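# Slide the door fully open, keep the coffee table standing

## Task

Push or pull the sliding door until it is open to its stop and stays open without the robot holding it. It fails if the coffee table is not standing upright at the end, if the door is banged open or shut, or if the robot topples or is left leaning.

## Robot and tools

The robot: an omnidirectional wheeled base with a vertical column roughly 1.75 m high. A carriage rides up and down this column over 1.0 m (lift_m) and holds two identical arms, left and right, each with six joints and a two-finger gripper. Each arm base sits about 0.57 m plus lift_m above the floor; some carriage parts extend about 0.15 m below that. A hand can reach 0.78 m from its shoulder but only about 0.38 m downward from the arm base. The hand is roughly 0.16 m long and 0.1 m wide (0.14 m with fingers open). Parked joints 1 to 6 read 0, 0.05, 0.05, 1.45, 0, 0; parked, the robot's footprint is about 0.95 m wide by 0.7 m long. The wheel motors are strong (7 N m). Loose objects may occasionally get a brief external shove.

Cameras: carriage_camera is fixed on the carriage, facing ahead and tilted about 20 degrees down; left_wrist_camera and right_wrist_camera look out beyond the fingertips. Camera and parked fingertips sit up to about 0.45 m above the arm bases.

Frames: the base frame has its origin on the floor below the base centre, x ahead, y to the left, z up. left_hand and right_hand are reported in it, each as the midpoint between its finger pads; quat_wxyz rotates base axes into hand axes (hand z runs along the fingers, fingers open along hand y; an upward-pointing hand with joints 1, 5, 6 at 0 gives 1, 0, 0, 0). The odometry frame is the base frame as it was at scene start; base_odometry counts wheel rotation, so slip shows up as motion. Heading runs -3.142 to 3.142, positive leftward.

execute_actions: argument actions is a list holding one action object or nothing (empty list = just report). An action may contain base, joints, or both; they start together and may finish at different times; no action runs past 15 s. base takes exactly one relative offset from the robot's last reported position: translate_m (metres, forward +, -2 to 2), strafe_m (metres, left +, -2 to 2) or rotate_rad (radians, counter-clockwise/left +, -6.3 to 6.3). joints is a single dictionary keyed by joint name, covering both arms, with absolute targets: lift_m 0 to 1 m; for each side (left_/right_): joint1_rad -2.617 to 3.054 (vertical-axis swing, 0 ahead, + to the left), joint2_rad 0 to 3.141 (shoulder: 0 upper arm level pointing back, 1.57 vertical, 3.14 level pointing forward), joint3_rad 0 to 3.141 (elbow: 0 folded, 3.14 straight), joint4_rad -1.57 to 1.57 (wrist pitch, + lifts fingertips), joint5_rad -1.57 to 1.57 (wrist yaw, + swings fingertips to the right, opposite to joint 1), joint6_rad -2.094 to 2.094 (roll about the finger axis, + clockwise viewed from the forearm), gripper_m 0 to 0.093 m pad gap. Tolerances for done: lift 0.004, joint1/5/6 0.02, joint2/3 0.055, joint4 0.04, gripper 0.004. Optional cameras: a list of names, or all; null or omitted gives all, [] gives none. Unknown keys or out-of-range numbers reject the whole call with no motion. Omitted joints or base may keep driving toward earlier targets without showing it.

wait: seconds, 0 to 10; commands nothing, returns the same report. zoom_image: camera plus region [x0, y0, x1, y1] in pixels from the top-left, at most 504 by 504, on that camera's latest full image. finished_scene: scene number; final and irreversible, and the door must already be open on its own. Replying with no tool call ends everything.

Reading results: pictures lists the cameras in image order. base_status and joint_status: done (base: wheels rotated the commanded amount, slip included; tiny moves may stop short yet say done), off_target (resting away from target, possibly still pushing), contact_stop or time_out (target dropped, holding where it stopped). joint command not followed, with a cause line, means a self-collision check blocked that arm's targets (gripper still obeys); the blocked joints show not_followed and may be retried on later actions. To untangle, move only the blocked arm clear first, then the other in a separate call. on_its_own covers uncommanded things; held at is the held target, not the position. motor_effort is percent of maximum, bracket = peak of last action, with fixed per-motor bias and noise; a falling lift effort while lowering means a hand is resting on something; a drive_wheels reading at rest above the free-move level means the base is pressing on something. Joint torques are raw and offset. A gripper holding something usually reads off_target. ARM HIT means an arm struck the robot. Motor temperatures are per arm and joint; MOTOR HOT from 75 °C, a 10 s arm stop at 90 °C, arm collapse at 100 °C (OVER-TEMPERATURE FAULT, limit_stop_at_motor_heat). Stretched arms heat quickly even empty, so don't hold them out long.

Cautions: the base stops on hard wheel effort or when an arm is deflected, but late, and may coast about 0.3 m after an arm touch; arms during turns aren't monitored; arms and grippers never stop on contact and snap to target when freed. After a blocked drive, back off about 0.2 m (or reverse the turn), again if still pressing. Avoid the column catching a table edge the base slips under, and never reverse into such an edge. The robot can topple and no reading reports lean, only images: worst with carriage high, arms extended, loads, pulling, or abrupt stops. Don't let the arms collide or press on each other. Hand readings drift at long reach. Move the door smoothly, not with a fling, and avoid bumping the coffee table. The robot keeps holding its last command while you think.

Each tool is called by a JSON object that holds its "api" and its "payload", one argument or row to a line.

## Session

{"api": "execute_actions", "payload": {
  "actions": []
}}

Scene clock: 0.00 s.
Joint torques (N m, as the arm reports them, + toward a larger angle): no reading
Motor temperatures (°C, as the motors report them): left_arm=[27 30 27 31 27 30] | right_arm=[29 26 28 27 27 29]
base_odometry: x=+0.000 y=+0.000 heading=+0.000 (m, m, rad; odometry frame)
base_status: not commanded
joint_positions: lift_m=+0.298 left_joint1_rad=-0.012 left_joint2_rad=+0.042 left_joint3_rad=+0.021 left_joint4_rad=+1.439 left_joint5_rad=+0.013 left_joint6_rad=-0.009 left_gripper_m=+0.094 right_joint1_rad=-0.001 right_joint2_rad=+0.038 right_joint3_rad=+0.044 right_joint4_rad=+1.420 right_joint5_rad=-0.036 right_joint6_rad=+0.001 right_gripper_m=+0.094
joint_status: not commanded
motor_effort: lift_m=+22 drive_wheels=-2 (%)
left_hand: x=+0.3169 y=+0.3259 z=+1.3192 quat_wxyz=(+0.997, +0.006, +0.076, -0.011) (m; base frame)
right_hand: x=+0.3135 y=-0.3224 z=+1.3249 quat_wxyz=(+0.997, -0.018, +0.072, +0.001) (m; base frame)
pictures: carriage_camera, left_wrist_camera, right_wrist_camera
Images, in order (width x height): carriage_camera 504x504, left_wrist_camera 504x504, right_wrist_camera 504x504.

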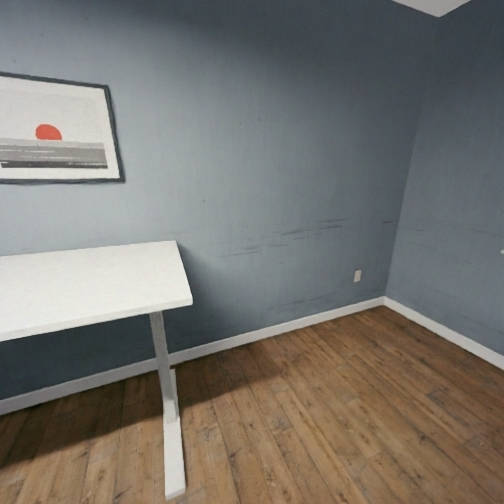

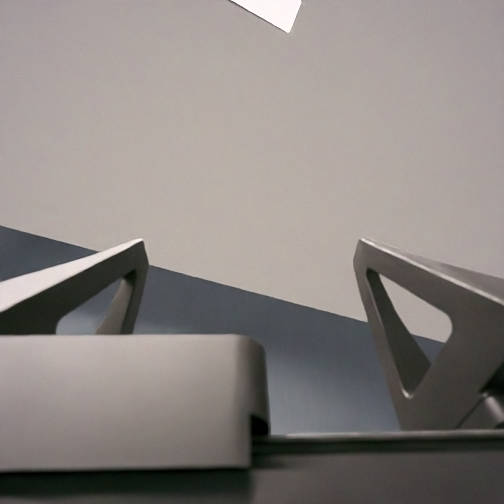

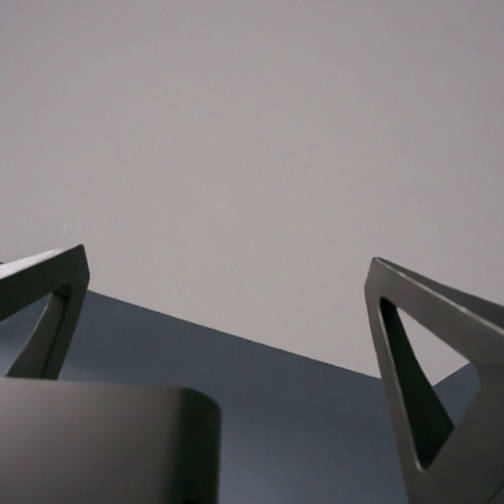

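{"api": "execute_actions", "payload": {
  "actions": [
    {"base":{"rotate_rad":-1.5}}
  ],
  "cameras": ["carriage_camera"]
}}

{"api": "execute_actions", "payload": {
  "actions": [
    {"base":{"rotate_rad":-1.5}}
  ],
  "cameras": ["carriage_camera"]
}}

{"api": "execute_actions", "payload": {
  "actions": [
    {"base":{"rotate_rad":-1.5}}
  ],
  "cameras": ["carriage_camera"]
}}

Scene clock: 5.00 s.
Joint torques (N m, as the arm reports them, + toward a larger angle): left_arm=[ 0.04  3.71  5.73 -0.02  0.09 -0.01] | right_arm=[-0.22  3.76  5.81 -0.06 -0.03  0.02]
Motor temperatures (°C, as the motors report them): left_arm=[27 30 27 31 27 30] | right_arm=[29 27 28 27 27 29]
base_odometry: x=+0.000 y=+0.000 heading=-1.500 (m, m, rad; odometry frame)
base_status: done
joint_positions: lift_m=+0.298 left_joint1_rad=-0.012 left_joint2_rad=+0.042 left_joint3_rad=+0.021 left_joint4_rad=+1.439 left_joint5_rad=+0.013 left_joint6_rad=-0.009 left_gripper_m=+0.094 right_joint1_rad=-0.001 right_joint2_rad=+0.038 right_joint3_rad=+0.044 right_joint4_rad=+1.420 right_joint5_rad=-0.036 right_joint6_rad=+0.001 right_gripper_m=+0.094
joint_status: not commanded
motor_effort: lift_m=+22(22) drive_wheels=+4(12) (%)
left_hand: x=+0.3169 y=+0.3259 z=+1.3192 quat_wxyz=(+0.997, +0.006, +0.076, -0.011) (m; base frame)
right_hand: x=+0.3136 y=-0.3224 z=+1.3249 quat_wxyz=(+0.997, -0.018, +0.073, +0.001) (m; base frame)
pictures: carriage_camera
Images, in order (width x height): carriage_camera 504x504.

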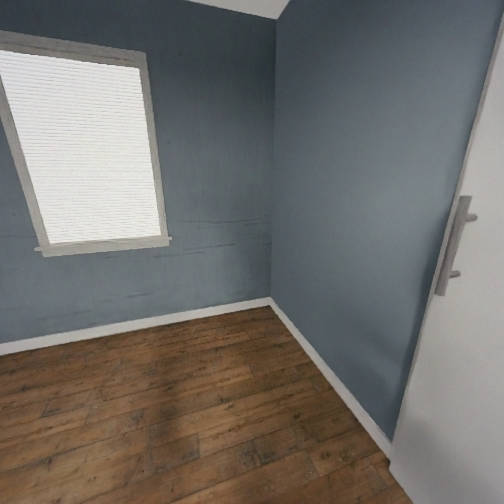

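Scene clock: 8.03 s.
Joint torques (N m, as the arm reports them, + toward a larger angle): left_arm=[-0.05  3.57  5.71 -0.07  0.04  0.02] | right_arm=[-0.21  3.65  5.79 -0.05 -0.05 -0.01]
Motor temperatures (°C, as the motors report them): left_arm=[27 31 27 31 27 30] | right_arm=[29 27 29 27 27 29]
base_odometry: x=+0.000 y=+0.000 heading=-3.000 (m, m, rad; odometry frame)
base_status: done
joint_positions: lift_m=+0.298 left_joint1_rad=-0.012 left_joint2_rad=+0.042 left_joint3_rad=+0.021 left_joint4_rad=+1.439 left_joint5_rad=+0.013 left_joint6_rad=-0.009 left_gripper_m=+0.094 right_joint1_rad=-0.001 right_joint2_rad=+0.038 right_joint3_rad=+0.044 right_joint4_rad=+1.420 right_joint5_rad=-0.036 right_joint6_rad=+0.001 right_gripper_m=+0.094
joint_status: not commanded
motor_effort: lift_m=+22(22) drive_wheels=+4(13) (%)
left_hand: x=+0.3169 y=+0.3259 z=+1.3192 quat_wxyz=(+0.997, +0.006, +0.076, -0.011) (m; base frame)
right_hand: x=+0.3136 y=-0.3224 z=+1.3249 quat_wxyz=(+0.997, -0.018, +0.073, +0.001) (m; base frame)
pictures: carriage_camera
Images, in order (width x height): carriage_camera 504x504.

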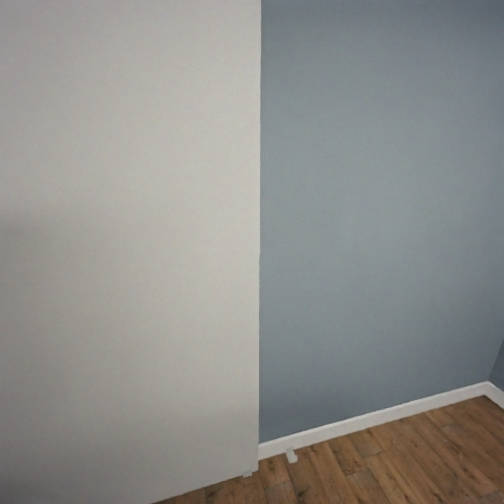

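Scene clock: 11.07 s.
Joint torques (N m, as the arm reports them, + toward a larger angle): left_arm=[-0.09  3.79  5.77 -0.03  0.1   0.01] | right_arm=[-0.24  3.77  5.85 -0.05 -0.04 -0.01]
Motor temperatures (°C, as the motors report them): left_arm=[27 31 28 31 27 30] | right_arm=[29 27 29 27 27 29]
base_odometry: x=+0.000 y=+0.000 heading=+1.784 (m, m, rad; odometry frame)
base_status: done
joint_positions: lift_m=+0.298 left_joint1_rad=-0.012 left_joint2_rad=+0.042 left_joint3_rad=+0.021 left_joint4_rad=+1.439 left_joint5_rad=+0.013 left_joint6_rad=-0.009 left_gripper_m=+0.094 right_joint1_rad=-0.001 right_joint2_rad=+0.038 right_joint3_rad=+0.044 right_joint4_rad=+1.420 right_joint5_rad=-0.036 right_joint6_rad=+0.001 right_gripper_m=+0.094
joint_status: not commanded
motor_effort: lift_m=+22(22) drive_wheels=+4(12) (%)
left_hand: x=+0.3169 y=+0.3259 z=+1.3192 quat_wxyz=(+0.997, +0.006, +0.076, -0.011) (m; base frame)
right_hand: x=+0.3136 y=-0.3225 z=+1.3249 quat_wxyz=(+0.997, -0.018, +0.073, +0.001) (m; base frame)
pictures: carriage_camera
Images, in order (width x height): carriage_camera 504x504.

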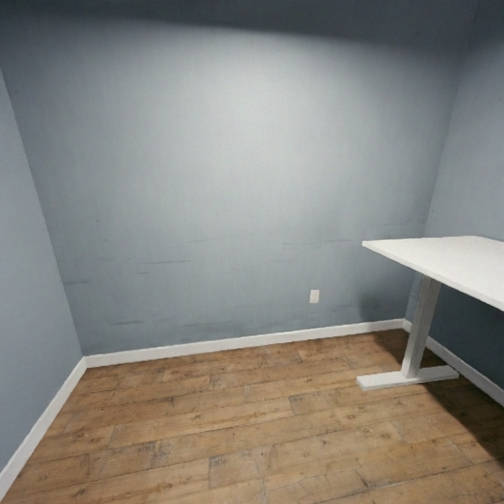

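{"api": "execute_actions", "payload": {
  "actions": [
    {"base":{"rotate_rad":1.9},"joints":{"lift_m":0.05}}
  ],
  "cameras": ["carriage_camera"]
}}

Scene clock: 18.10 s.
Joint torques (N m, as the arm reports them, + toward a larger angle): left_arm=[0.03 3.55 5.67 0.04 0.06 0.01] | right_arm=[-0.17  3.73  5.91 -0.04 -0.06  0.01]
Motor temperatures (°C, as the motors report them): left_arm=[27 31 28 31 27 30] | right_arm=[29 27 30 27 27 29]
base_odometry: x=+0.000 y=+0.000 heading=-2.600 (m, m, rad; odometry frame)
base_status: done
joint_positions: lift_m=+0.050 left_joint1_rad=-0.012 left_joint2_rad=+0.042 left_joint3_rad=+0.021 left_joint4_rad=+1.439 left_joint5_rad=+0.012 left_joint6_rad=-0.009 left_gripper_m=+0.094 right_joint1_rad=-0.001 right_joint2_rad=+0.038 right_joint3_rad=+0.044 right_joint4_rad=+1.419 right_joint5_rad=-0.036 right_joint6_rad=+0.001 right_gripper_m=+0.094
joint_status: all done
motor_effort: lift_m=+20(20) drive_wheels=+4(14) (%)
left_hand: x=+0.3170 y=+0.3260 z=+1.0715 quat_wxyz=(+0.997, +0.006, +0.076, -0.011) (m; base frame)
right_hand: x=+0.3138 y=-0.3225 z=+1.0772 quat_wxyz=(+0.997, -0.018, +0.073, +0.001) (m; base frame)
pictures: carriage_camera
Images, in order (width x height): carriage_camera 504x504.

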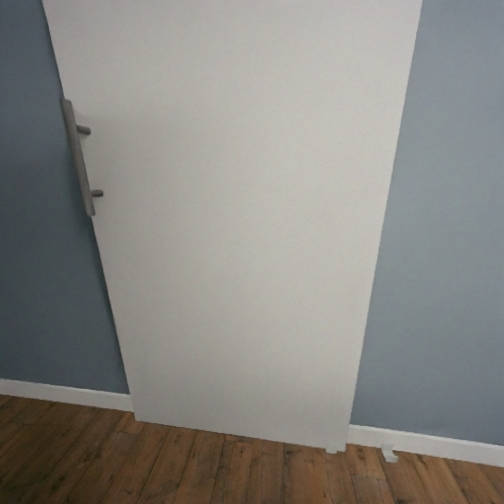

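{"api": "execute_actions", "payload": {
  "actions": [
    {"base":{"rotate_rad":-0.157},"joints":{"lift_m":0.15,"left_joint2_rad":1.0,"left_joint3_rad":1.0,"left_joint4_rad":0,"left_gripper_m":0}}
  ]
}}

Scene clock: 24.63 s.
Joint torques (N m, as the arm reports them, + toward a larger angle): left_arm=[ 0.01 -1.45  8.6   2.46  0.1   0.  ] | right_arm=[-0.26  3.66  5.81 -0.04 -0.05  0.  ]
Motor temperatures (°C, as the motors report them): left_arm=[27 31 29 31 27 30] | right_arm=[29 28 30 27 27 29]
base_odometry: x=+0.000 y=+0.000 heading=-2.756 (m, m, rad; odometry frame)
base_status: done
joint_positions: lift_m=+0.150 left_joint1_rad=-0.012 left_joint2_rad=+0.990 left_joint3_rad=+0.988 left_joint4_rad=+0.019 left_joint5_rad=+0.012 left_joint6_rad=-0.009 left_gripper_m=+0.000 right_joint1_rad=-0.001 right_joint2_rad=+0.038 right_joint3_rad=+0.044 right_joint4_rad=+1.419 right_joint5_rad=-0.036 right_joint6_rad=+0.001 right_gripper_m=+0.094
joint_status: all done
motor_effort: lift_m=+22(28) drive_wheels=-5(10) (%)
left_hand: x=+0.6431 y=+0.3219 z=+1.1467 quat_wxyz=(+0.713, +0.005, +0.701, -0.012) (m; base frame)
right_hand: x=+0.3137 y=-0.3225 z=+1.1769 quat_wxyz=(+0.997, -0.018, +0.073, +0.001) (m; base frame)
pictures: carriage_camera, left_wrist_camera, right_wrist_camera
Images, in order (width x height): carriage_camera 504x504, left_wrist_camera 504x504, right_wrist_camera 504x504.

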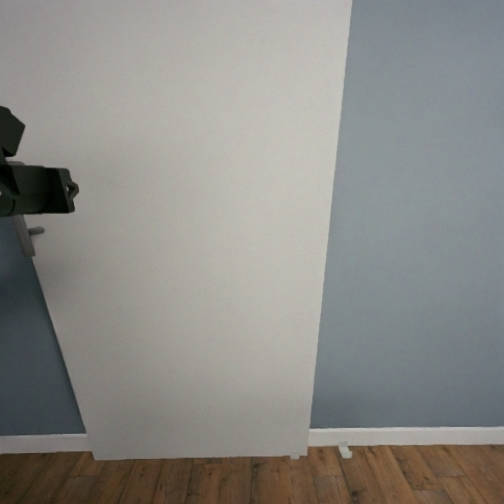

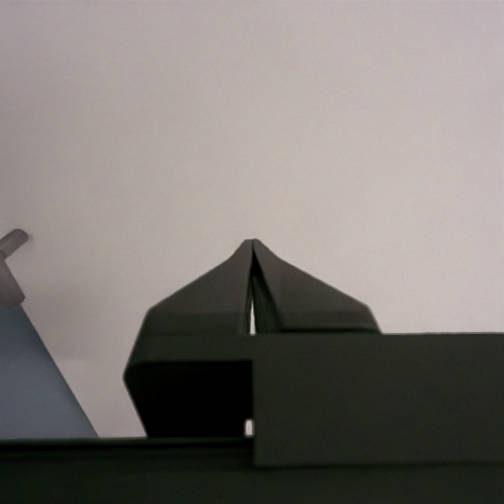

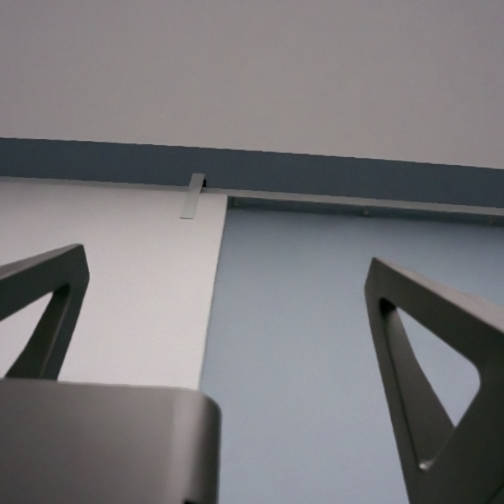

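{"api": "execute_actions", "payload": {
  "actions": [
    {"base":{"strafe_m":0.43},"joints":{"lift_m":0.03}}
  ],
  "cameras": []
}}

{"api": "execute_actions", "payload": {
  "actions": [
    {"base":{"translate_m":0.15}}
  ],
  "cameras": ["carriage_camera","left_wrist_camera"]
}}

Scene clock: 31.30 s.
Joint torques (N m, as the arm reports them, + toward a larger angle): left_arm=[ 0.02 -1.41  7.72  2.52  0.08  0.04] | right_arm=[-0.21  3.69  5.94 -0.03 -0.08 -0.02]
Motor temperatures (°C, as the motors report them): left_arm=[27 31 30 33 27 30] | right_arm=[29 28 31 27 27 29]
base_odometry: x=+0.162 y=-0.398 heading=-2.756 (m, m, rad; odometry frame)
base_status: done
joint_positions: lift_m=+0.030 left_joint1_rad=-0.012 left_joint2_rad=+0.990 left_joint3_rad=+0.997 left_joint4_rad=+0.009 left_joint5_rad=+0.012 left_joint6_rad=-0.009 left_gripper_m=+0.000 right_joint1_rad=-0.001 right_joint2_rad=+0.038 right_joint3_rad=+0.044 right_joint4_rad=+1.419 right_joint5_rad=-0.035 right_joint6_rad=+0.001 right_gripper_m=+0.094
joint_status: all done
motor_effort: lift_m=+20(21) drive_wheels=-6(15) (%)
left_hand: x=+0.6426 y=+0.3219 z=+1.0292 quat_wxyz=(+0.713, +0.005, +0.701, -0.012) (m; base frame)
right_hand: x=+0.3137 y=-0.3225 z=+1.0571 quat_wxyz=(+0.997, -0.018, +0.073, +0.001) (m; base frame)
pictures: none
No camera images: the call's "cameras" was empty. Leave "cameras" out to get every camera's image.

Scene clock: 33.23 s.
Joint torques (N m, as the arm reports them, + toward a larger angle): left_arm=[ 0.18 -1.42  8.1   2.59  0.1  -0.02] | right_arm=[-0.17  3.49  5.86 -0.01 -0.04  0.  ]
Motor temperatures (°C, as the motors report them): left_arm=[27 31 30 33 27 30] | right_arm=[29 28 31 27 27 29]
base_odometry: x=+0.023 y=-0.455 heading=-2.755 (m, m, rad; odometry frame)
base_status: done
joint_positions: lift_m=+0.030 left_joint1_rad=-0.012 left_joint2_rad=+0.990 left_joint3_rad=+0.997 left_joint4_rad=+0.010 left_joint5_rad=+0.012 left_joint6_rad=-0.009 left_gripper_m=+0.000 right_joint1_rad=-0.001 right_joint2_rad=+0.038 right_joint3_rad=+0.044 right_joint4_rad=+1.419 right_joint5_rad=-0.035 right_joint6_rad=+0.001 right_gripper_m=+0.094
joint_status: not commanded
motor_effort: lift_m=+20(20) drive_wheels=-4(9) (%)
left_hand: x=+0.6426 y=+0.3219 z=+1.0293 quat_wxyz=(+0.713, +0.005, +0.701, -0.012) (m; base frame)
right_hand: x=+0.3138 y=-0.3225 z=+1.0571 quat_wxyz=(+0.997, -0.018, +0.073, +0.001) (m; base frame)
pictures: carriage_camera, left_wrist_camera
Images, in order (width x height): carriage_camera 504x504, left_wrist_camera 504x504.

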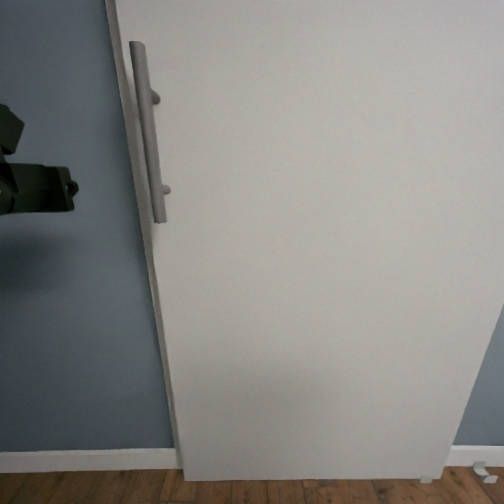

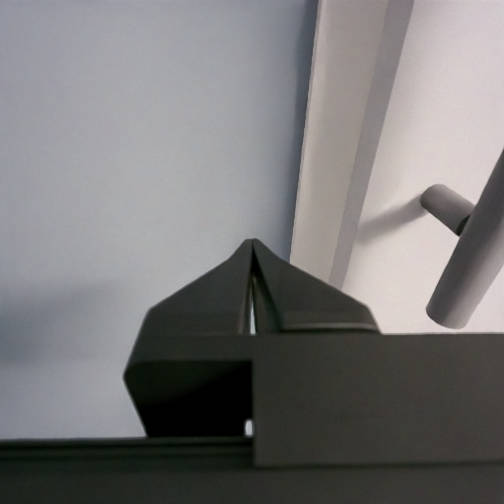

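{"api": "execute_actions", "payload": {
  "actions": [
    {"base":{"translate_m":0.13}}
  ],
  "cameras": []
}}

{"api": "execute_actions", "payload": {
  "actions": [
    {"base":{"strafe_m":-0.15}}
  ],
  "cameras": ["carriage_camera","left_wrist_camera"]
}}

Scene clock: 37.93 s.
Joint torques (N m, as the arm reports them, + toward a larger angle): left_arm=[ 0.02 -1.17  7.94  2.57  0.06  0.03] | right_arm=[-0.16  3.63  5.88 -0.04 -0.06  0.03]
Motor temperatures (°C, as the motors report them): left_arm=[27 31 31 34 27 30] | right_arm=[29 28 31 27 27 29]
base_odometry: x=-0.097 y=-0.504 heading=-2.755 (m, m, rad; odometry frame)
base_status: done
joint_positions: lift_m=+0.030 left_joint1_rad=-0.012 left_joint2_rad=+0.990 left_joint3_rad=+0.997 left_joint4_rad=+0.010 left_joint5_rad=+0.012 left_joint6_rad=-0.009 left_gripper_m=+0.000 right_joint1_rad=-0.001 right_joint2_rad=+0.038 right_joint3_rad=+0.044 right_joint4_rad=+1.418 right_joint5_rad=-0.035 right_joint6_rad=+0.001 right_gripper_m=+0.094
joint_status: not commanded
motor_effort: lift_m=+20(20) drive_wheels=-4(11) (%)
left_hand: x=+0.6426 y=+0.3219 z=+1.0293 quat_wxyz=(+0.713, +0.005, +0.701, -0.012) (m; base frame)
right_hand: x=+0.3139 y=-0.3225 z=+1.0571 quat_wxyz=(+0.997, -0.018, +0.073, +0.001) (m; base frame)
pictures: none
No camera images: the call's "cameras" was empty. Leave "cameras" out to get every camera's image.

Scene clock: 39.73 s.
Joint torques (N m, as the arm reports them, + toward a larger angle): left_arm=[-0.77 -1.76  7.96  2.55  0.18  0.01] | right_arm=[-0.2   3.64  5.92 -0.05 -0.08  0.01]
Motor temperatures (°C, as the motors report them): left_arm=[27 31 31 34 27 30] | right_arm=[29 28 31 27 27 29]
base_odometry: x=-0.145 y=-0.388 heading=-2.754 (m, m, rad; odometry frame)
base_status: strafe_m contact_stop (by the wheels' count: -0.125 of -0.150)
joint_positions: lift_m=+0.030 left_joint1_rad=-0.002 left_joint2_rad=+0.990 left_joint3_rad=+0.997 left_joint4_rad=+0.010 left_joint5_rad=+0.006 left_joint6_rad=-0.010 left_gripper_m=+0.000 right_joint1_rad=-0.001 right_joint2_rad=+0.038 right_joint3_rad=+0.044 right_joint4_rad=+1.419 right_joint5_rad=-0.035 right_joint6_rad=+0.001 right_gripper_m=+0.094
joint_status: not commanded
motor_effort: lift_m=+20(20) drive_wheels=+1(11) (%)
left_hand: x=+0.6426 y=+0.3266 z=+1.0294 quat_wxyz=(+0.713, -0.001, +0.701, -0.007) (m; base frame)
right_hand: x=+0.3137 y=-0.3226 z=+1.0571 quat_wxyz=(+0.997, -0.017, +0.073, +0.001) (m; base frame)
pictures: carriage_camera, left_wrist_camera
Images, in order (width x height): carriage_camera 504x504, left_wrist_camera 504x504.

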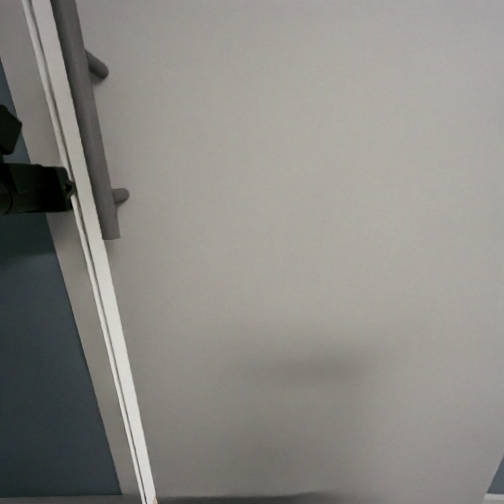

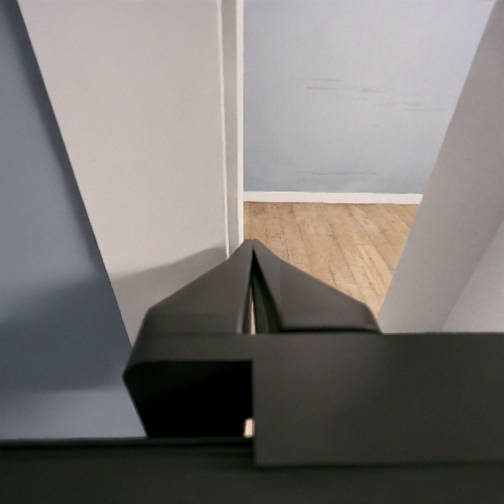

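{"api": "execute_actions", "payload": {
  "actions": [
    {"base":{"strafe_m":-0.35},"joints":{"left_joint1_rad":-0.05}}
  ],
  "cameras": ["carriage_camera","left_wrist_camera"]
}}

{"api": "execute_actions", "payload": {
  "actions": [
    {"base":{"strafe_m":-0.3},"joints":{"left_joint1_rad":-0.05}}
  ],
  "cameras": ["carriage_camera","left_wrist_camera"]
}}

Scene clock: 45.03 s.
Joint torques (N m, as the arm reports them, + toward a larger angle): left_arm=[-0.82 -1.69  7.87  2.52  0.2  -0.06] | right_arm=[-0.27  3.54  5.77 -0.05 -0.05 -0.04]
Motor temperatures (°C, as the motors report them): left_arm=[27 31 31 35 27 30] | right_arm=[29 28 31 27 27 29]
base_odometry: x=-0.277 y=-0.064 heading=-2.754 (m, m, rad; odometry frame)
base_status: done
joint_positions: lift_m=+0.030 left_joint1_rad=-0.039 left_joint2_rad=+0.991 left_joint3_rad=+0.997 left_joint4_rad=+0.007 left_joint5_rad=+0.009 left_joint6_rad=-0.004 left_gripper_m=+0.000 right_joint1_rad=-0.001 right_joint2_rad=+0.038 right_joint3_rad=+0.044 right_joint4_rad=+1.419 right_joint5_rad=-0.035 right_joint6_rad=+0.001 right_gripper_m=+0.094
joint_status: all done
motor_effort: lift_m=+21(20) drive_wheels=-1(15) (%)
left_hand: x=+0.6426 y=+0.3127 z=+1.0283 quat_wxyz=(+0.712, +0.016, +0.702, -0.018) (m; base frame)
right_hand: x=+0.3138 y=-0.3226 z=+1.0571 quat_wxyz=(+0.997, -0.017, +0.073, +0.001) (m; base frame)
pictures: carriage_camera, left_wrist_camera
Images, in order (width x height): carriage_camera 504x504, left_wrist_camera 504x504.

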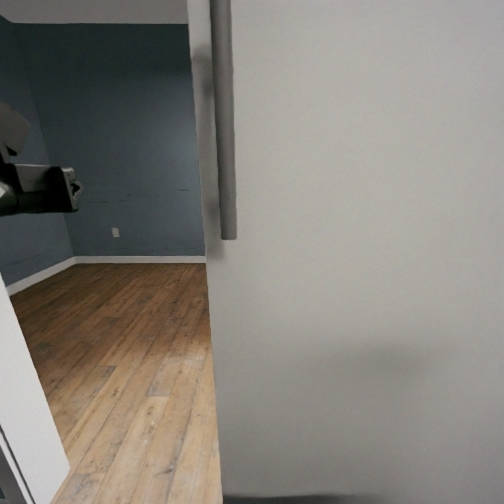

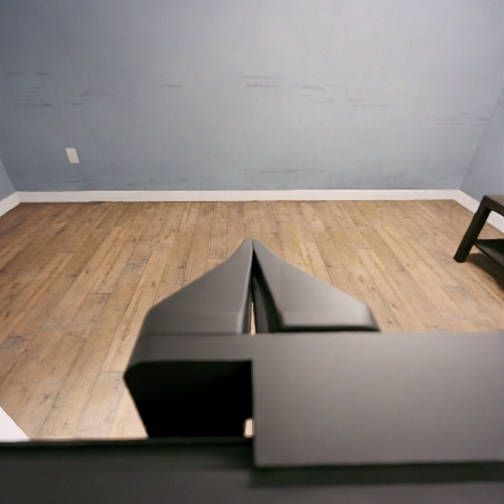

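Scene clock: 47.50 s.
Joint torques (N m, as the arm reports them, + toward a larger angle): left_arm=[-0.88 -1.48  8.01  2.6   0.13 -0.07] | right_arm=[-0.26  3.63  5.87 -0.03 -0.06 -0.01]
Motor temperatures (°C, as the motors report them): left_arm=[27 31 32 35 27 30] | right_arm=[29 28 31 27 27 29]
base_odometry: x=-0.391 y=+0.213 heading=-2.754 (m, m, rad; odometry frame)
base_status: done
joint_positions: lift_m=+0.030 left_joint1_rad=-0.039 left_joint2_rad=+0.991 left_joint3_rad=+0.997 left_joint4_rad=+0.007 left_joint5_rad=+0.010 left_joint6_rad=-0.004 left_gripper_m=+0.000 right_joint1_rad=-0.001 right_joint2_rad=+0.038 right_joint3_rad=+0.044 right_joint4_rad=+1.419 right_joint5_rad=-0.035 right_joint6_rad=+0.001 right_gripper_m=+0.094
joint_status: all done
motor_effort: lift_m=+20(20) drive_wheels=-1(8) (%)
left_hand: x=+0.6426 y=+0.3125 z=+1.0283 quat_wxyz=(+0.712, +0.016, +0.702, -0.019) (m; base frame)
right_hand: x=+0.3138 y=-0.3226 z=+1.0571 quat_wxyz=(+0.997, -0.017, +0.073, +0.001) (m; base frame)
pictures: carriage_camera, left_wrist_camera
Images, in order (width x height): carriage_camera 504x504, left_wrist_camera 504x504.

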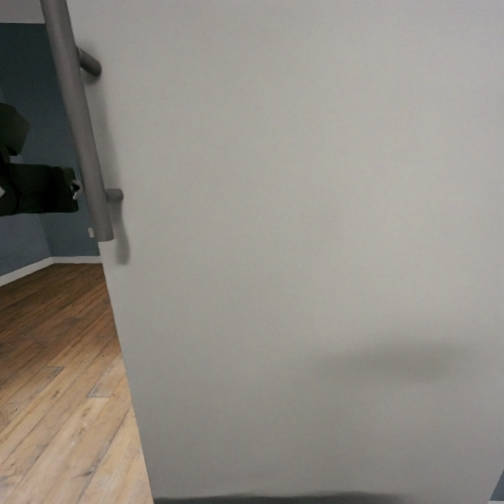

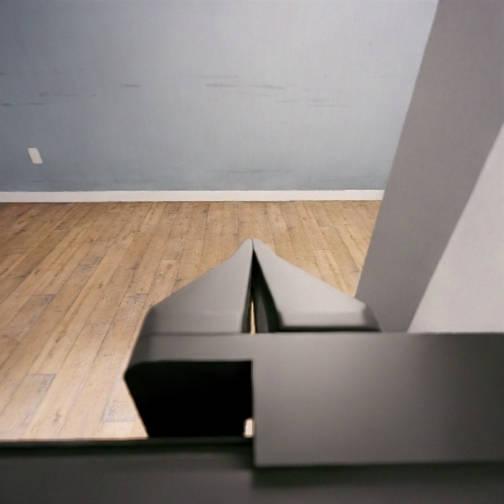

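{"api": "execute_actions", "payload": {
  "actions": [
    {"base":{"translate_m":0.05}}
  ],
  "cameras": []
}}

{"api": "execute_actions", "payload": {
  "actions": [
    {"base":{"strafe_m":-0.09},"joints":{"left_joint1_rad":-0.05}}
  ],
  "cameras": ["carriage_camera"]
}}

{"api": "execute_actions", "payload": {
  "actions": [
    {"base":{"strafe_m":-0.06},"joints":{"left_joint1_rad":-0.05}}
  ],
  "cameras": ["carriage_camera","left_wrist_camera"]
}}

Scene clock: 51.33 s.
Joint torques (N m, as the arm reports them, + toward a larger angle): left_arm=[-1.    4.22  7.83  3.17 -0.65 -0.2 ] | right_arm=[-0.29  3.57  5.93 -0.05 -0.06  0.  ]
Motor temperatures (°C, as the motors report them): left_arm=[27 31 32 36 27 30] | right_arm=[29 28 32 27 27 29]
base_odometry: x=-0.436 y=+0.195 heading=-2.754 (m, m, rad; odometry frame)
base_status: translate_m contact_stop (by the wheels' count: +0.049 of +0.050)
joint_positions: lift_m=+0.030 left_joint1_rad=-0.039 left_joint2_rad=+0.921 left_joint3_rad=+0.997 left_joint4_rad=-0.045 left_joint5_rad=+0.078 left_joint6_rad=+0.006 left_gripper_m=+0.000 right_joint1_rad=-0.001 right_joint2_rad=+0.038 right_joint3_rad=+0.044 right_joint4_rad=+1.418 right_joint5_rad=-0.035 right_joint6_rad=+0.001 right_gripper_m=+0.094
joint_status: not commanded
motor_effort: lift_m=+20(20) drive_wheels=+6(9) (%)
left_hand: x=+0.6215 y=+0.3016 z=+1.0391 quat_wxyz=(+0.717, +0.044, +0.694, -0.039) (m; base frame)
right_hand: x=+0.3139 y=-0.3226 z=+1.0571 quat_wxyz=(+0.997, -0.017, +0.073, +0.001) (m; base frame)
pictures: none
No camera images: the call's "cameras" was empty. Leave "cameras" out to get every camera's image.

not run: a stop came earlier in this reply.

not run: a stop came earlier in this reply.

{"api": "execute_actions", "payload": {
  "actions": [
    {"base":{"translate_m":-0.07}}
  ],
  "cameras": ["carriage_camera","left_wrist_camera"]
}}

Scene clock: 54.00 s.
Joint torques (N m, as the arm reports them, + toward a larger angle): left_arm=[-0.81 -1.26  7.68  2.64  0.06 -0.05] | right_arm=[-0.22  3.68  5.75 -0.03 -0.08  0.01]
Motor temperatures (°C, as the motors report them): left_arm=[27 31 32 36 28 30] | right_arm=[29 28 32 27 27 29]
base_odometry: x=-0.372 y=+0.222 heading=-2.754 (m, m, rad; odometry frame)
base_status: done
joint_positions: lift_m=+0.030 left_joint1_rad=-0.043 left_joint2_rad=+0.988 left_joint3_rad=+0.997 left_joint4_rad=+0.003 left_joint5_rad=+0.018 left_joint6_rad=-0.004 left_gripper_m=+0.000 right_joint1_rad=-0.001 right_joint2_rad=+0.038 right_joint3_rad=+0.044 right_joint4_rad=+1.419 right_joint5_rad=-0.035 right_joint6_rad=+0.001 right_gripper_m=+0.094
joint_status: not commanded
motor_effort: lift_m=+20(20) drive_wheels=-1(8) (%)
left_hand: x=+0.6417 y=+0.3100 z=+1.0283 quat_wxyz=(+0.711, +0.020, +0.702, -0.023) (m; base frame)
right_hand: x=+0.3138 y=-0.3226 z=+1.0571 quat_wxyz=(+0.997, -0.017, +0.073, +0.001) (m; base frame)
pictures: carriage_camera, left_wrist_camera
Images, in order (width x height): carriage_camera 504x504, left_wrist_camera 504x504.

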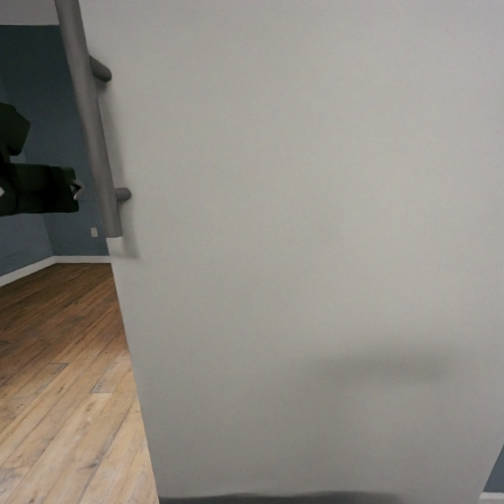

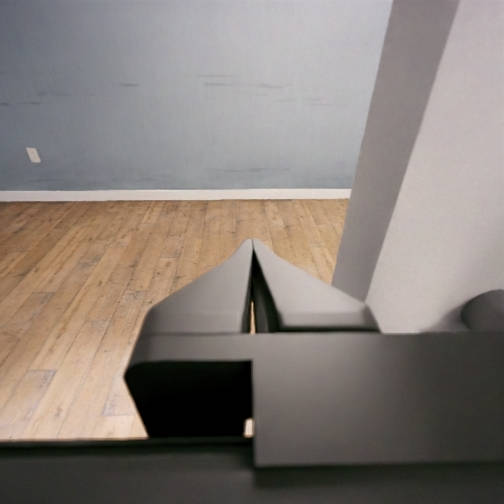

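{"api": "execute_actions", "payload": {
  "actions": [
    {"base":{"strafe_m":0.07}}
  ],
  "cameras": []
}}

{"api": "execute_actions", "payload": {
  "actions": [
    {"base":{"translate_m":0.06}}
  ],
  "cameras": []
}}

{"api": "execute_actions", "payload": {
  "actions": [
    {"base":{"strafe_m":-0.15},"joints":{"left_joint1_rad":-0.05}}
  ],
  "cameras": ["carriage_camera","left_wrist_camera"]
}}

{"api": "execute_actions", "payload": {
  "actions": [
    {"base":{"strafe_m":-0.08},"joints":{"left_joint1_rad":-0.05}}
  ],
  "cameras": ["carriage_camera","left_wrist_camera"]
}}

Scene clock: 59.93 s.
Joint torques (N m, as the arm reports them, + toward a larger angle): left_arm=[-0.92 -1.3   7.93  2.65  0.02 -0.04] | right_arm=[-0.25  3.74  5.8  -0.08 -0.07  0.01]
Motor temperatures (°C, as the motors report them): left_arm=[27 31 33 37 27 30] | right_arm=[29 28 32 27 27 29]
base_odometry: x=-0.345 y=+0.157 heading=-2.754 (m, m, rad; odometry frame)
base_status: done
joint_positions: lift_m=+0.030 left_joint1_rad=-0.043 left_joint2_rad=+0.988 left_joint3_rad=+0.997 left_joint4_rad=+0.003 left_joint5_rad=+0.016 left_joint6_rad=-0.004 left_gripper_m=+0.000 right_joint1_rad=-0.001 right_joint2_rad=+0.038 right_joint3_rad=+0.044 right_joint4_rad=+1.419 right_joint5_rad=-0.035 right_joint6_rad=+0.001 right_gripper_m=+0.094
joint_status: not commanded
motor_effort: lift_m=+20(20) drive_wheels=-1(7) (%)
left_hand: x=+0.6417 y=+0.3103 z=+1.0283 quat_wxyz=(+0.711, +0.019, +0.702, -0.022) (m; base frame)
right_hand: x=+0.3138 y=-0.3225 z=+1.0571 quat_wxyz=(+0.997, -0.018, +0.073, +0.001) (m; base frame)
pictures: none
No camera images: the call's "cameras" was empty. Leave "cameras" out to get every camera's image.

Scene clock: 61.27 s.
Joint torques (N m, as the arm reports them, + toward a larger angle): left_arm=[-0.76 -1.35  8.05  2.62  0.07 -0.06] | right_arm=[-0.2   3.66  5.87 -0.04 -0.04  0.02]
Motor temperatures (°C, as the motors report them): left_arm=[27 31 33 37 27 30] | right_arm=[29 28 32 27 27 29]
base_odometry: x=-0.401 y=+0.134 heading=-2.754 (m, m, rad; odometry frame)
base_status: done
joint_positions: lift_m=+0.030 left_joint1_rad=-0.043 left_joint2_rad=+0.988 left_joint3_rad=+0.997 left_joint4_rad=+0.005 left_joint5_rad=+0.016 left_joint6_rad=-0.004 left_gripper_m=+0.000 right_joint1_rad=-0.001 right_joint2_rad=+0.038 right_joint3_rad=+0.044 right_joint4_rad=+1.419 right_joint5_rad=-0.035 right_joint6_rad=+0.001 right_gripper_m=+0.094
joint_status: not commanded
motor_effort: lift_m=+20(20) drive_wheels=-4(9) (%)
left_hand: x=+0.6417 y=+0.3103 z=+1.0286 quat_wxyz=(+0.712, +0.019, +0.702, -0.022) (m; base frame)
right_hand: x=+0.3137 y=-0.3225 z=+1.0571 quat_wxyz=(+0.997, -0.018, +0.073, +0.001) (m; base frame)
pictures: none
No camera images: the call's "cameras" was empty. Leave "cameras" out to get every camera's image.

Scene clock: 63.07 s.
Joint torques (N m, as the arm reports them, + toward a larger angle): left_arm=[-1.07 -0.82  7.92  2.8   0.06  0.04] | right_arm=[-0.27  3.65  5.84 -0.05 -0.09  0.  ]
Motor temperatures (°C, as the motors report them): left_arm=[27 31 33 37 27 30] | right_arm=[29 28 32 27 27 29]
base_odometry: x=-0.447 y=+0.247 heading=-2.753 (m, m, rad; odometry frame)
base_status: strafe_m contact_stop (by the wheels' count: -0.122 of -0.150)
joint_positions: lift_m=+0.030 left_joint1_rad=-0.039 left_joint2_rad=+0.980 left_joint3_rad=+0.997 left_joint4_rad=-0.004 left_joint5_rad=+0.007 left_joint6_rad=-0.010 left_gripper_m=+0.001 right_joint1_rad=-0.001 right_joint2_rad=+0.038 right_joint3_rad=+0.044 right_joint4_rad=+1.420 right_joint5_rad=-0.035 right_joint6_rad=+0.001 right_gripper_m=+0.094
joint_status: all done
motor_effort: lift_m=+21(20) drive_wheels=+2(16) (%)
left_hand: x=+0.6396 y=+0.3131 z=+1.0291 quat_wxyz=(+0.711, +0.013, +0.702, -0.020) (m; base frame)
right_hand: x=+0.3136 y=-0.3226 z=+1.0571 quat_wxyz=(+0.997, -0.017, +0.073, +0.001) (m; base frame)
pictures: carriage_camera, left_wrist_camera
Images, in order (width x height): carriage_camera 504x504, left_wrist_camera 504x504.

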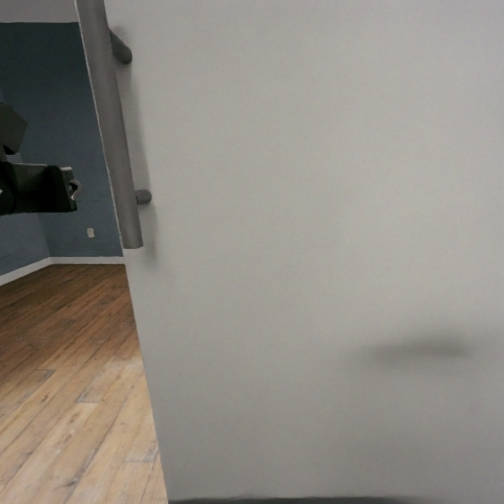

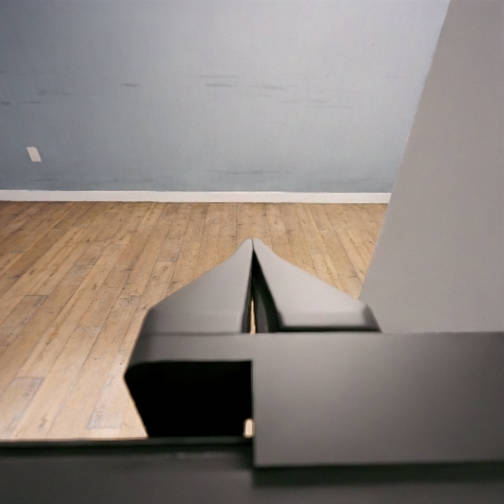

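not run: a stop came earlier in this reply.

{"api": "execute_actions", "payload": {
  "actions": [
    {"joints":{"left_joint1_rad":-0.25,"left_joint5_rad":-0.2}}
  ]
}}

Scene clock: 67.10 s.
Joint torques (N m, as the arm reports them, + toward a larger angle): left_arm=[-0.66 -0.5   7.97  2.71  0.02  0.01] | right_arm=[-0.23  3.68  5.85 -0.04 -0.06 -0.01]
Motor temperatures (°C, as the motors report them): left_arm=[27 31 33 38 27 30] | right_arm=[29 29 32 27 27 29]
base_odometry: x=-0.447 y=+0.247 heading=-2.753 (m, m, rad; odometry frame)
base_status: not commanded
joint_positions: lift_m=+0.030 left_joint1_rad=-0.242 left_joint2_rad=+0.980 left_joint3_rad=+0.997 left_joint4_rad=-0.004 left_joint5_rad=-0.194 left_joint6_rad=-0.010 left_gripper_m=+0.001 right_joint1_rad=-0.001 right_joint2_rad=+0.038 right_joint3_rad=+0.044 right_joint4_rad=+1.420 right_joint5_rad=-0.035 right_joint6_rad=+0.001 right_gripper_m=+0.094
joint_status: all done
motor_effort: lift_m=+20(20) drive_wheels=+2(2) (%)
left_hand: x=+0.6342 y=+0.2746 z=+1.0292 quat_wxyz=(+0.711, +0.012, +0.702, -0.021) (m; base frame)
right_hand: x=+0.3136 y=-0.3226 z=+1.0571 quat_wxyz=(+0.997, -0.017, +0.073, +0.001) (m; base frame)
pictures: carriage_camera, left_wrist_camera, right_wrist_camera
Images, in order (width x height): carriage_camera 504x504, left_wrist_camera 504x504, right_wrist_camera 504x504.

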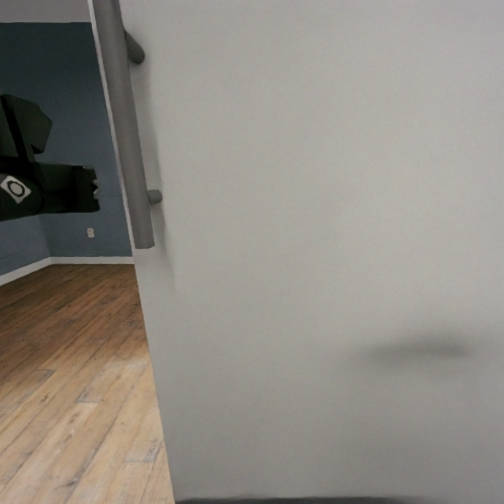

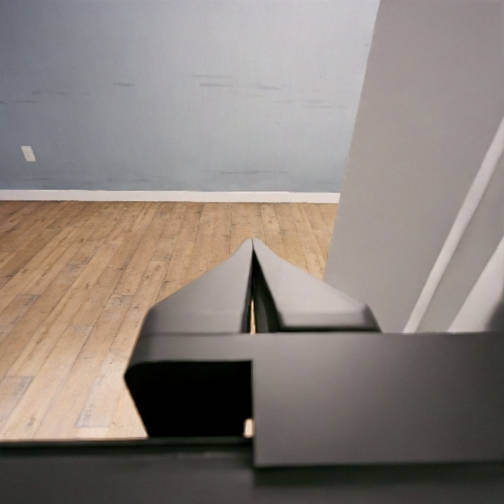

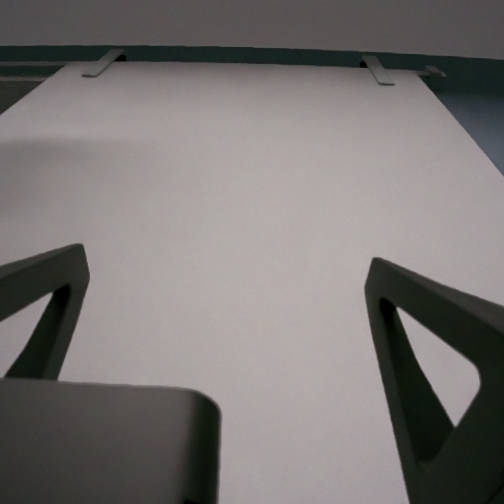

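{"api": "execute_actions", "payload": {
  "actions": [
    {"joints":{"left_joint1_rad":-0.42,"left_joint5_rad":-0.37}}
  ]
}}

{"api": "execute_actions", "payload": {
  "actions": [
    {"joints":{"left_joint1_rad":-0.58,"left_joint5_rad":-0.5}}
  ]
}}

Scene clock: 70.60 s.
Joint torques (N m, as the arm reports them, + toward a larger angle): left_arm=[-0.68 -0.86  7.96  2.69  0.04  0.04] | right_arm=[-0.2   3.61  5.8  -0.05 -0.05  0.02]
Motor temperatures (°C, as the motors report them): left_arm=[27 31 33 38 27 30] | right_arm=[29 29 32 27 27 29]
base_odometry: x=-0.447 y=+0.247 heading=-2.753 (m, m, rad; odometry frame)
base_status: not commanded
joint_positions: lift_m=+0.030 left_joint1_rad=-0.412 left_joint2_rad=+0.980 left_joint3_rad=+0.997 left_joint4_rad=-0.004 left_joint5_rad=-0.364 left_joint6_rad=-0.010 left_gripper_m=+0.001 right_joint1_rad=-0.001 right_joint2_rad=+0.038 right_joint3_rad=+0.044 right_joint4_rad=+1.420 right_joint5_rad=-0.035 right_joint6_rad=+0.001 right_gripper_m=+0.094
joint_status: all done
motor_effort: lift_m=+20(20) drive_wheels=+1(2) (%)
left_hand: x=+0.6238 y=+0.2439 z=+1.0291 quat_wxyz=(+0.711, +0.012, +0.703, -0.022) (m; base frame)
right_hand: x=+0.3136 y=-0.3226 z=+1.0571 quat_wxyz=(+0.997, -0.017, +0.073, +0.001) (m; base frame)
pictures: carriage_camera, left_wrist_camera, right_wrist_camera
Images, in order (width x height): carriage_camera 504x504, left_wrist_camera 504x504, right_wrist_camera 504x504.

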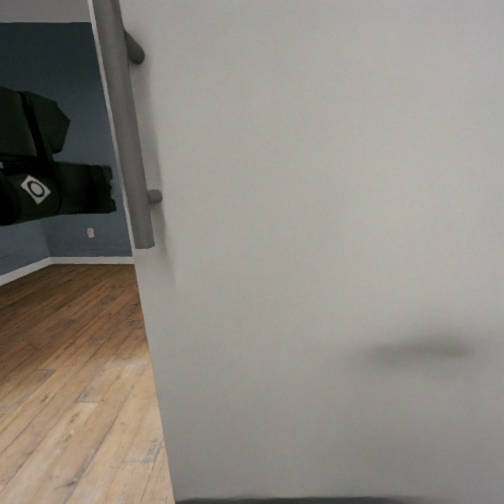

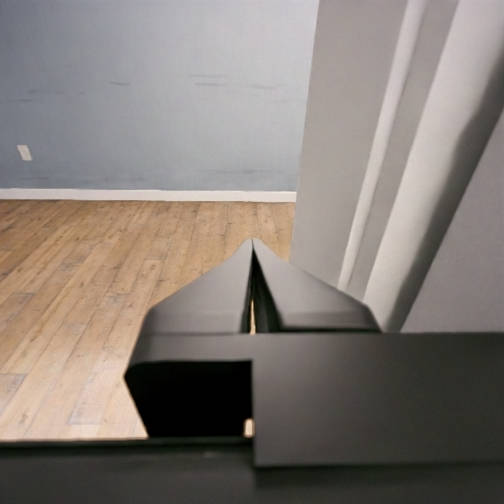

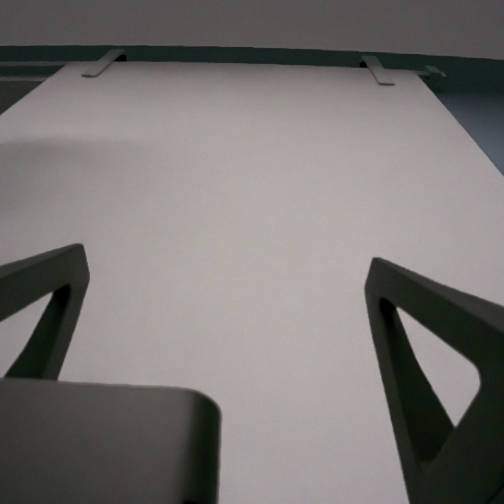

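Scene clock: 71.33 s.
Joint torques (N m, as the arm reports them, + toward a larger angle): left_arm=[-0.85 -0.69  7.83  2.6  -0.02  0.02] | right_arm=[-0.22  3.69  5.82 -0.07 -0.08  0.  ]
Motor temperatures (°C, as the motors report them): left_arm=[27 31 33 38 27 30] | right_arm=[29 29 32 27 27 29]
base_odometry: x=-0.447 y=+0.247 heading=-2.753 (m, m, rad; odometry frame)
base_status: not commanded
joint_positions: lift_m=+0.030 left_joint1_rad=-0.572 left_joint2_rad=+0.980 left_joint3_rad=+0.997 left_joint4_rad=-0.004 left_joint5_rad=-0.494 left_joint6_rad=-0.010 left_gripper_m=+0.001 right_joint1_rad=-0.001 right_joint2_rad=+0.038 right_joint3_rad=+0.044 right_joint4_rad=+1.420 right_joint5_rad=-0.035 right_joint6_rad=+0.001 right_gripper_m=+0.094
joint_status: all done
motor_effort: lift_m=+20(20) drive_wheels=-2(2) (%)
left_hand: x=+0.6090 y=+0.2118 z=+1.0290 quat_wxyz=(+0.710, +0.022, +0.703, -0.034) (m; base frame)
right_hand: x=+0.3136 y=-0.3226 z=+1.0571 quat_wxyz=(+0.997, -0.017, +0.073, +0.001) (m; base frame)
pictures: carriage_camera, left_wrist_camera, right_wrist_camera
Images, in order (width x height): carriage_camera 504x504, left_wrist_camera 504x504, right_wrist_camera 504x504.

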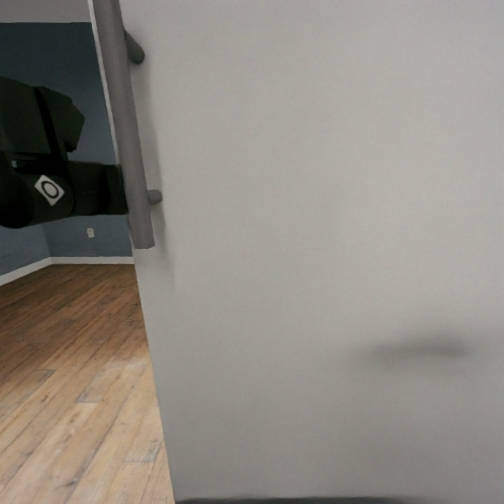

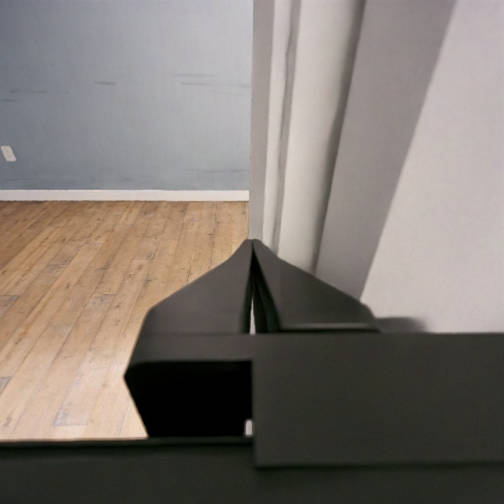

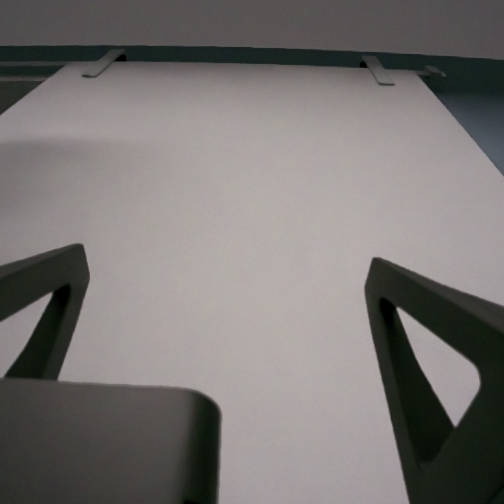

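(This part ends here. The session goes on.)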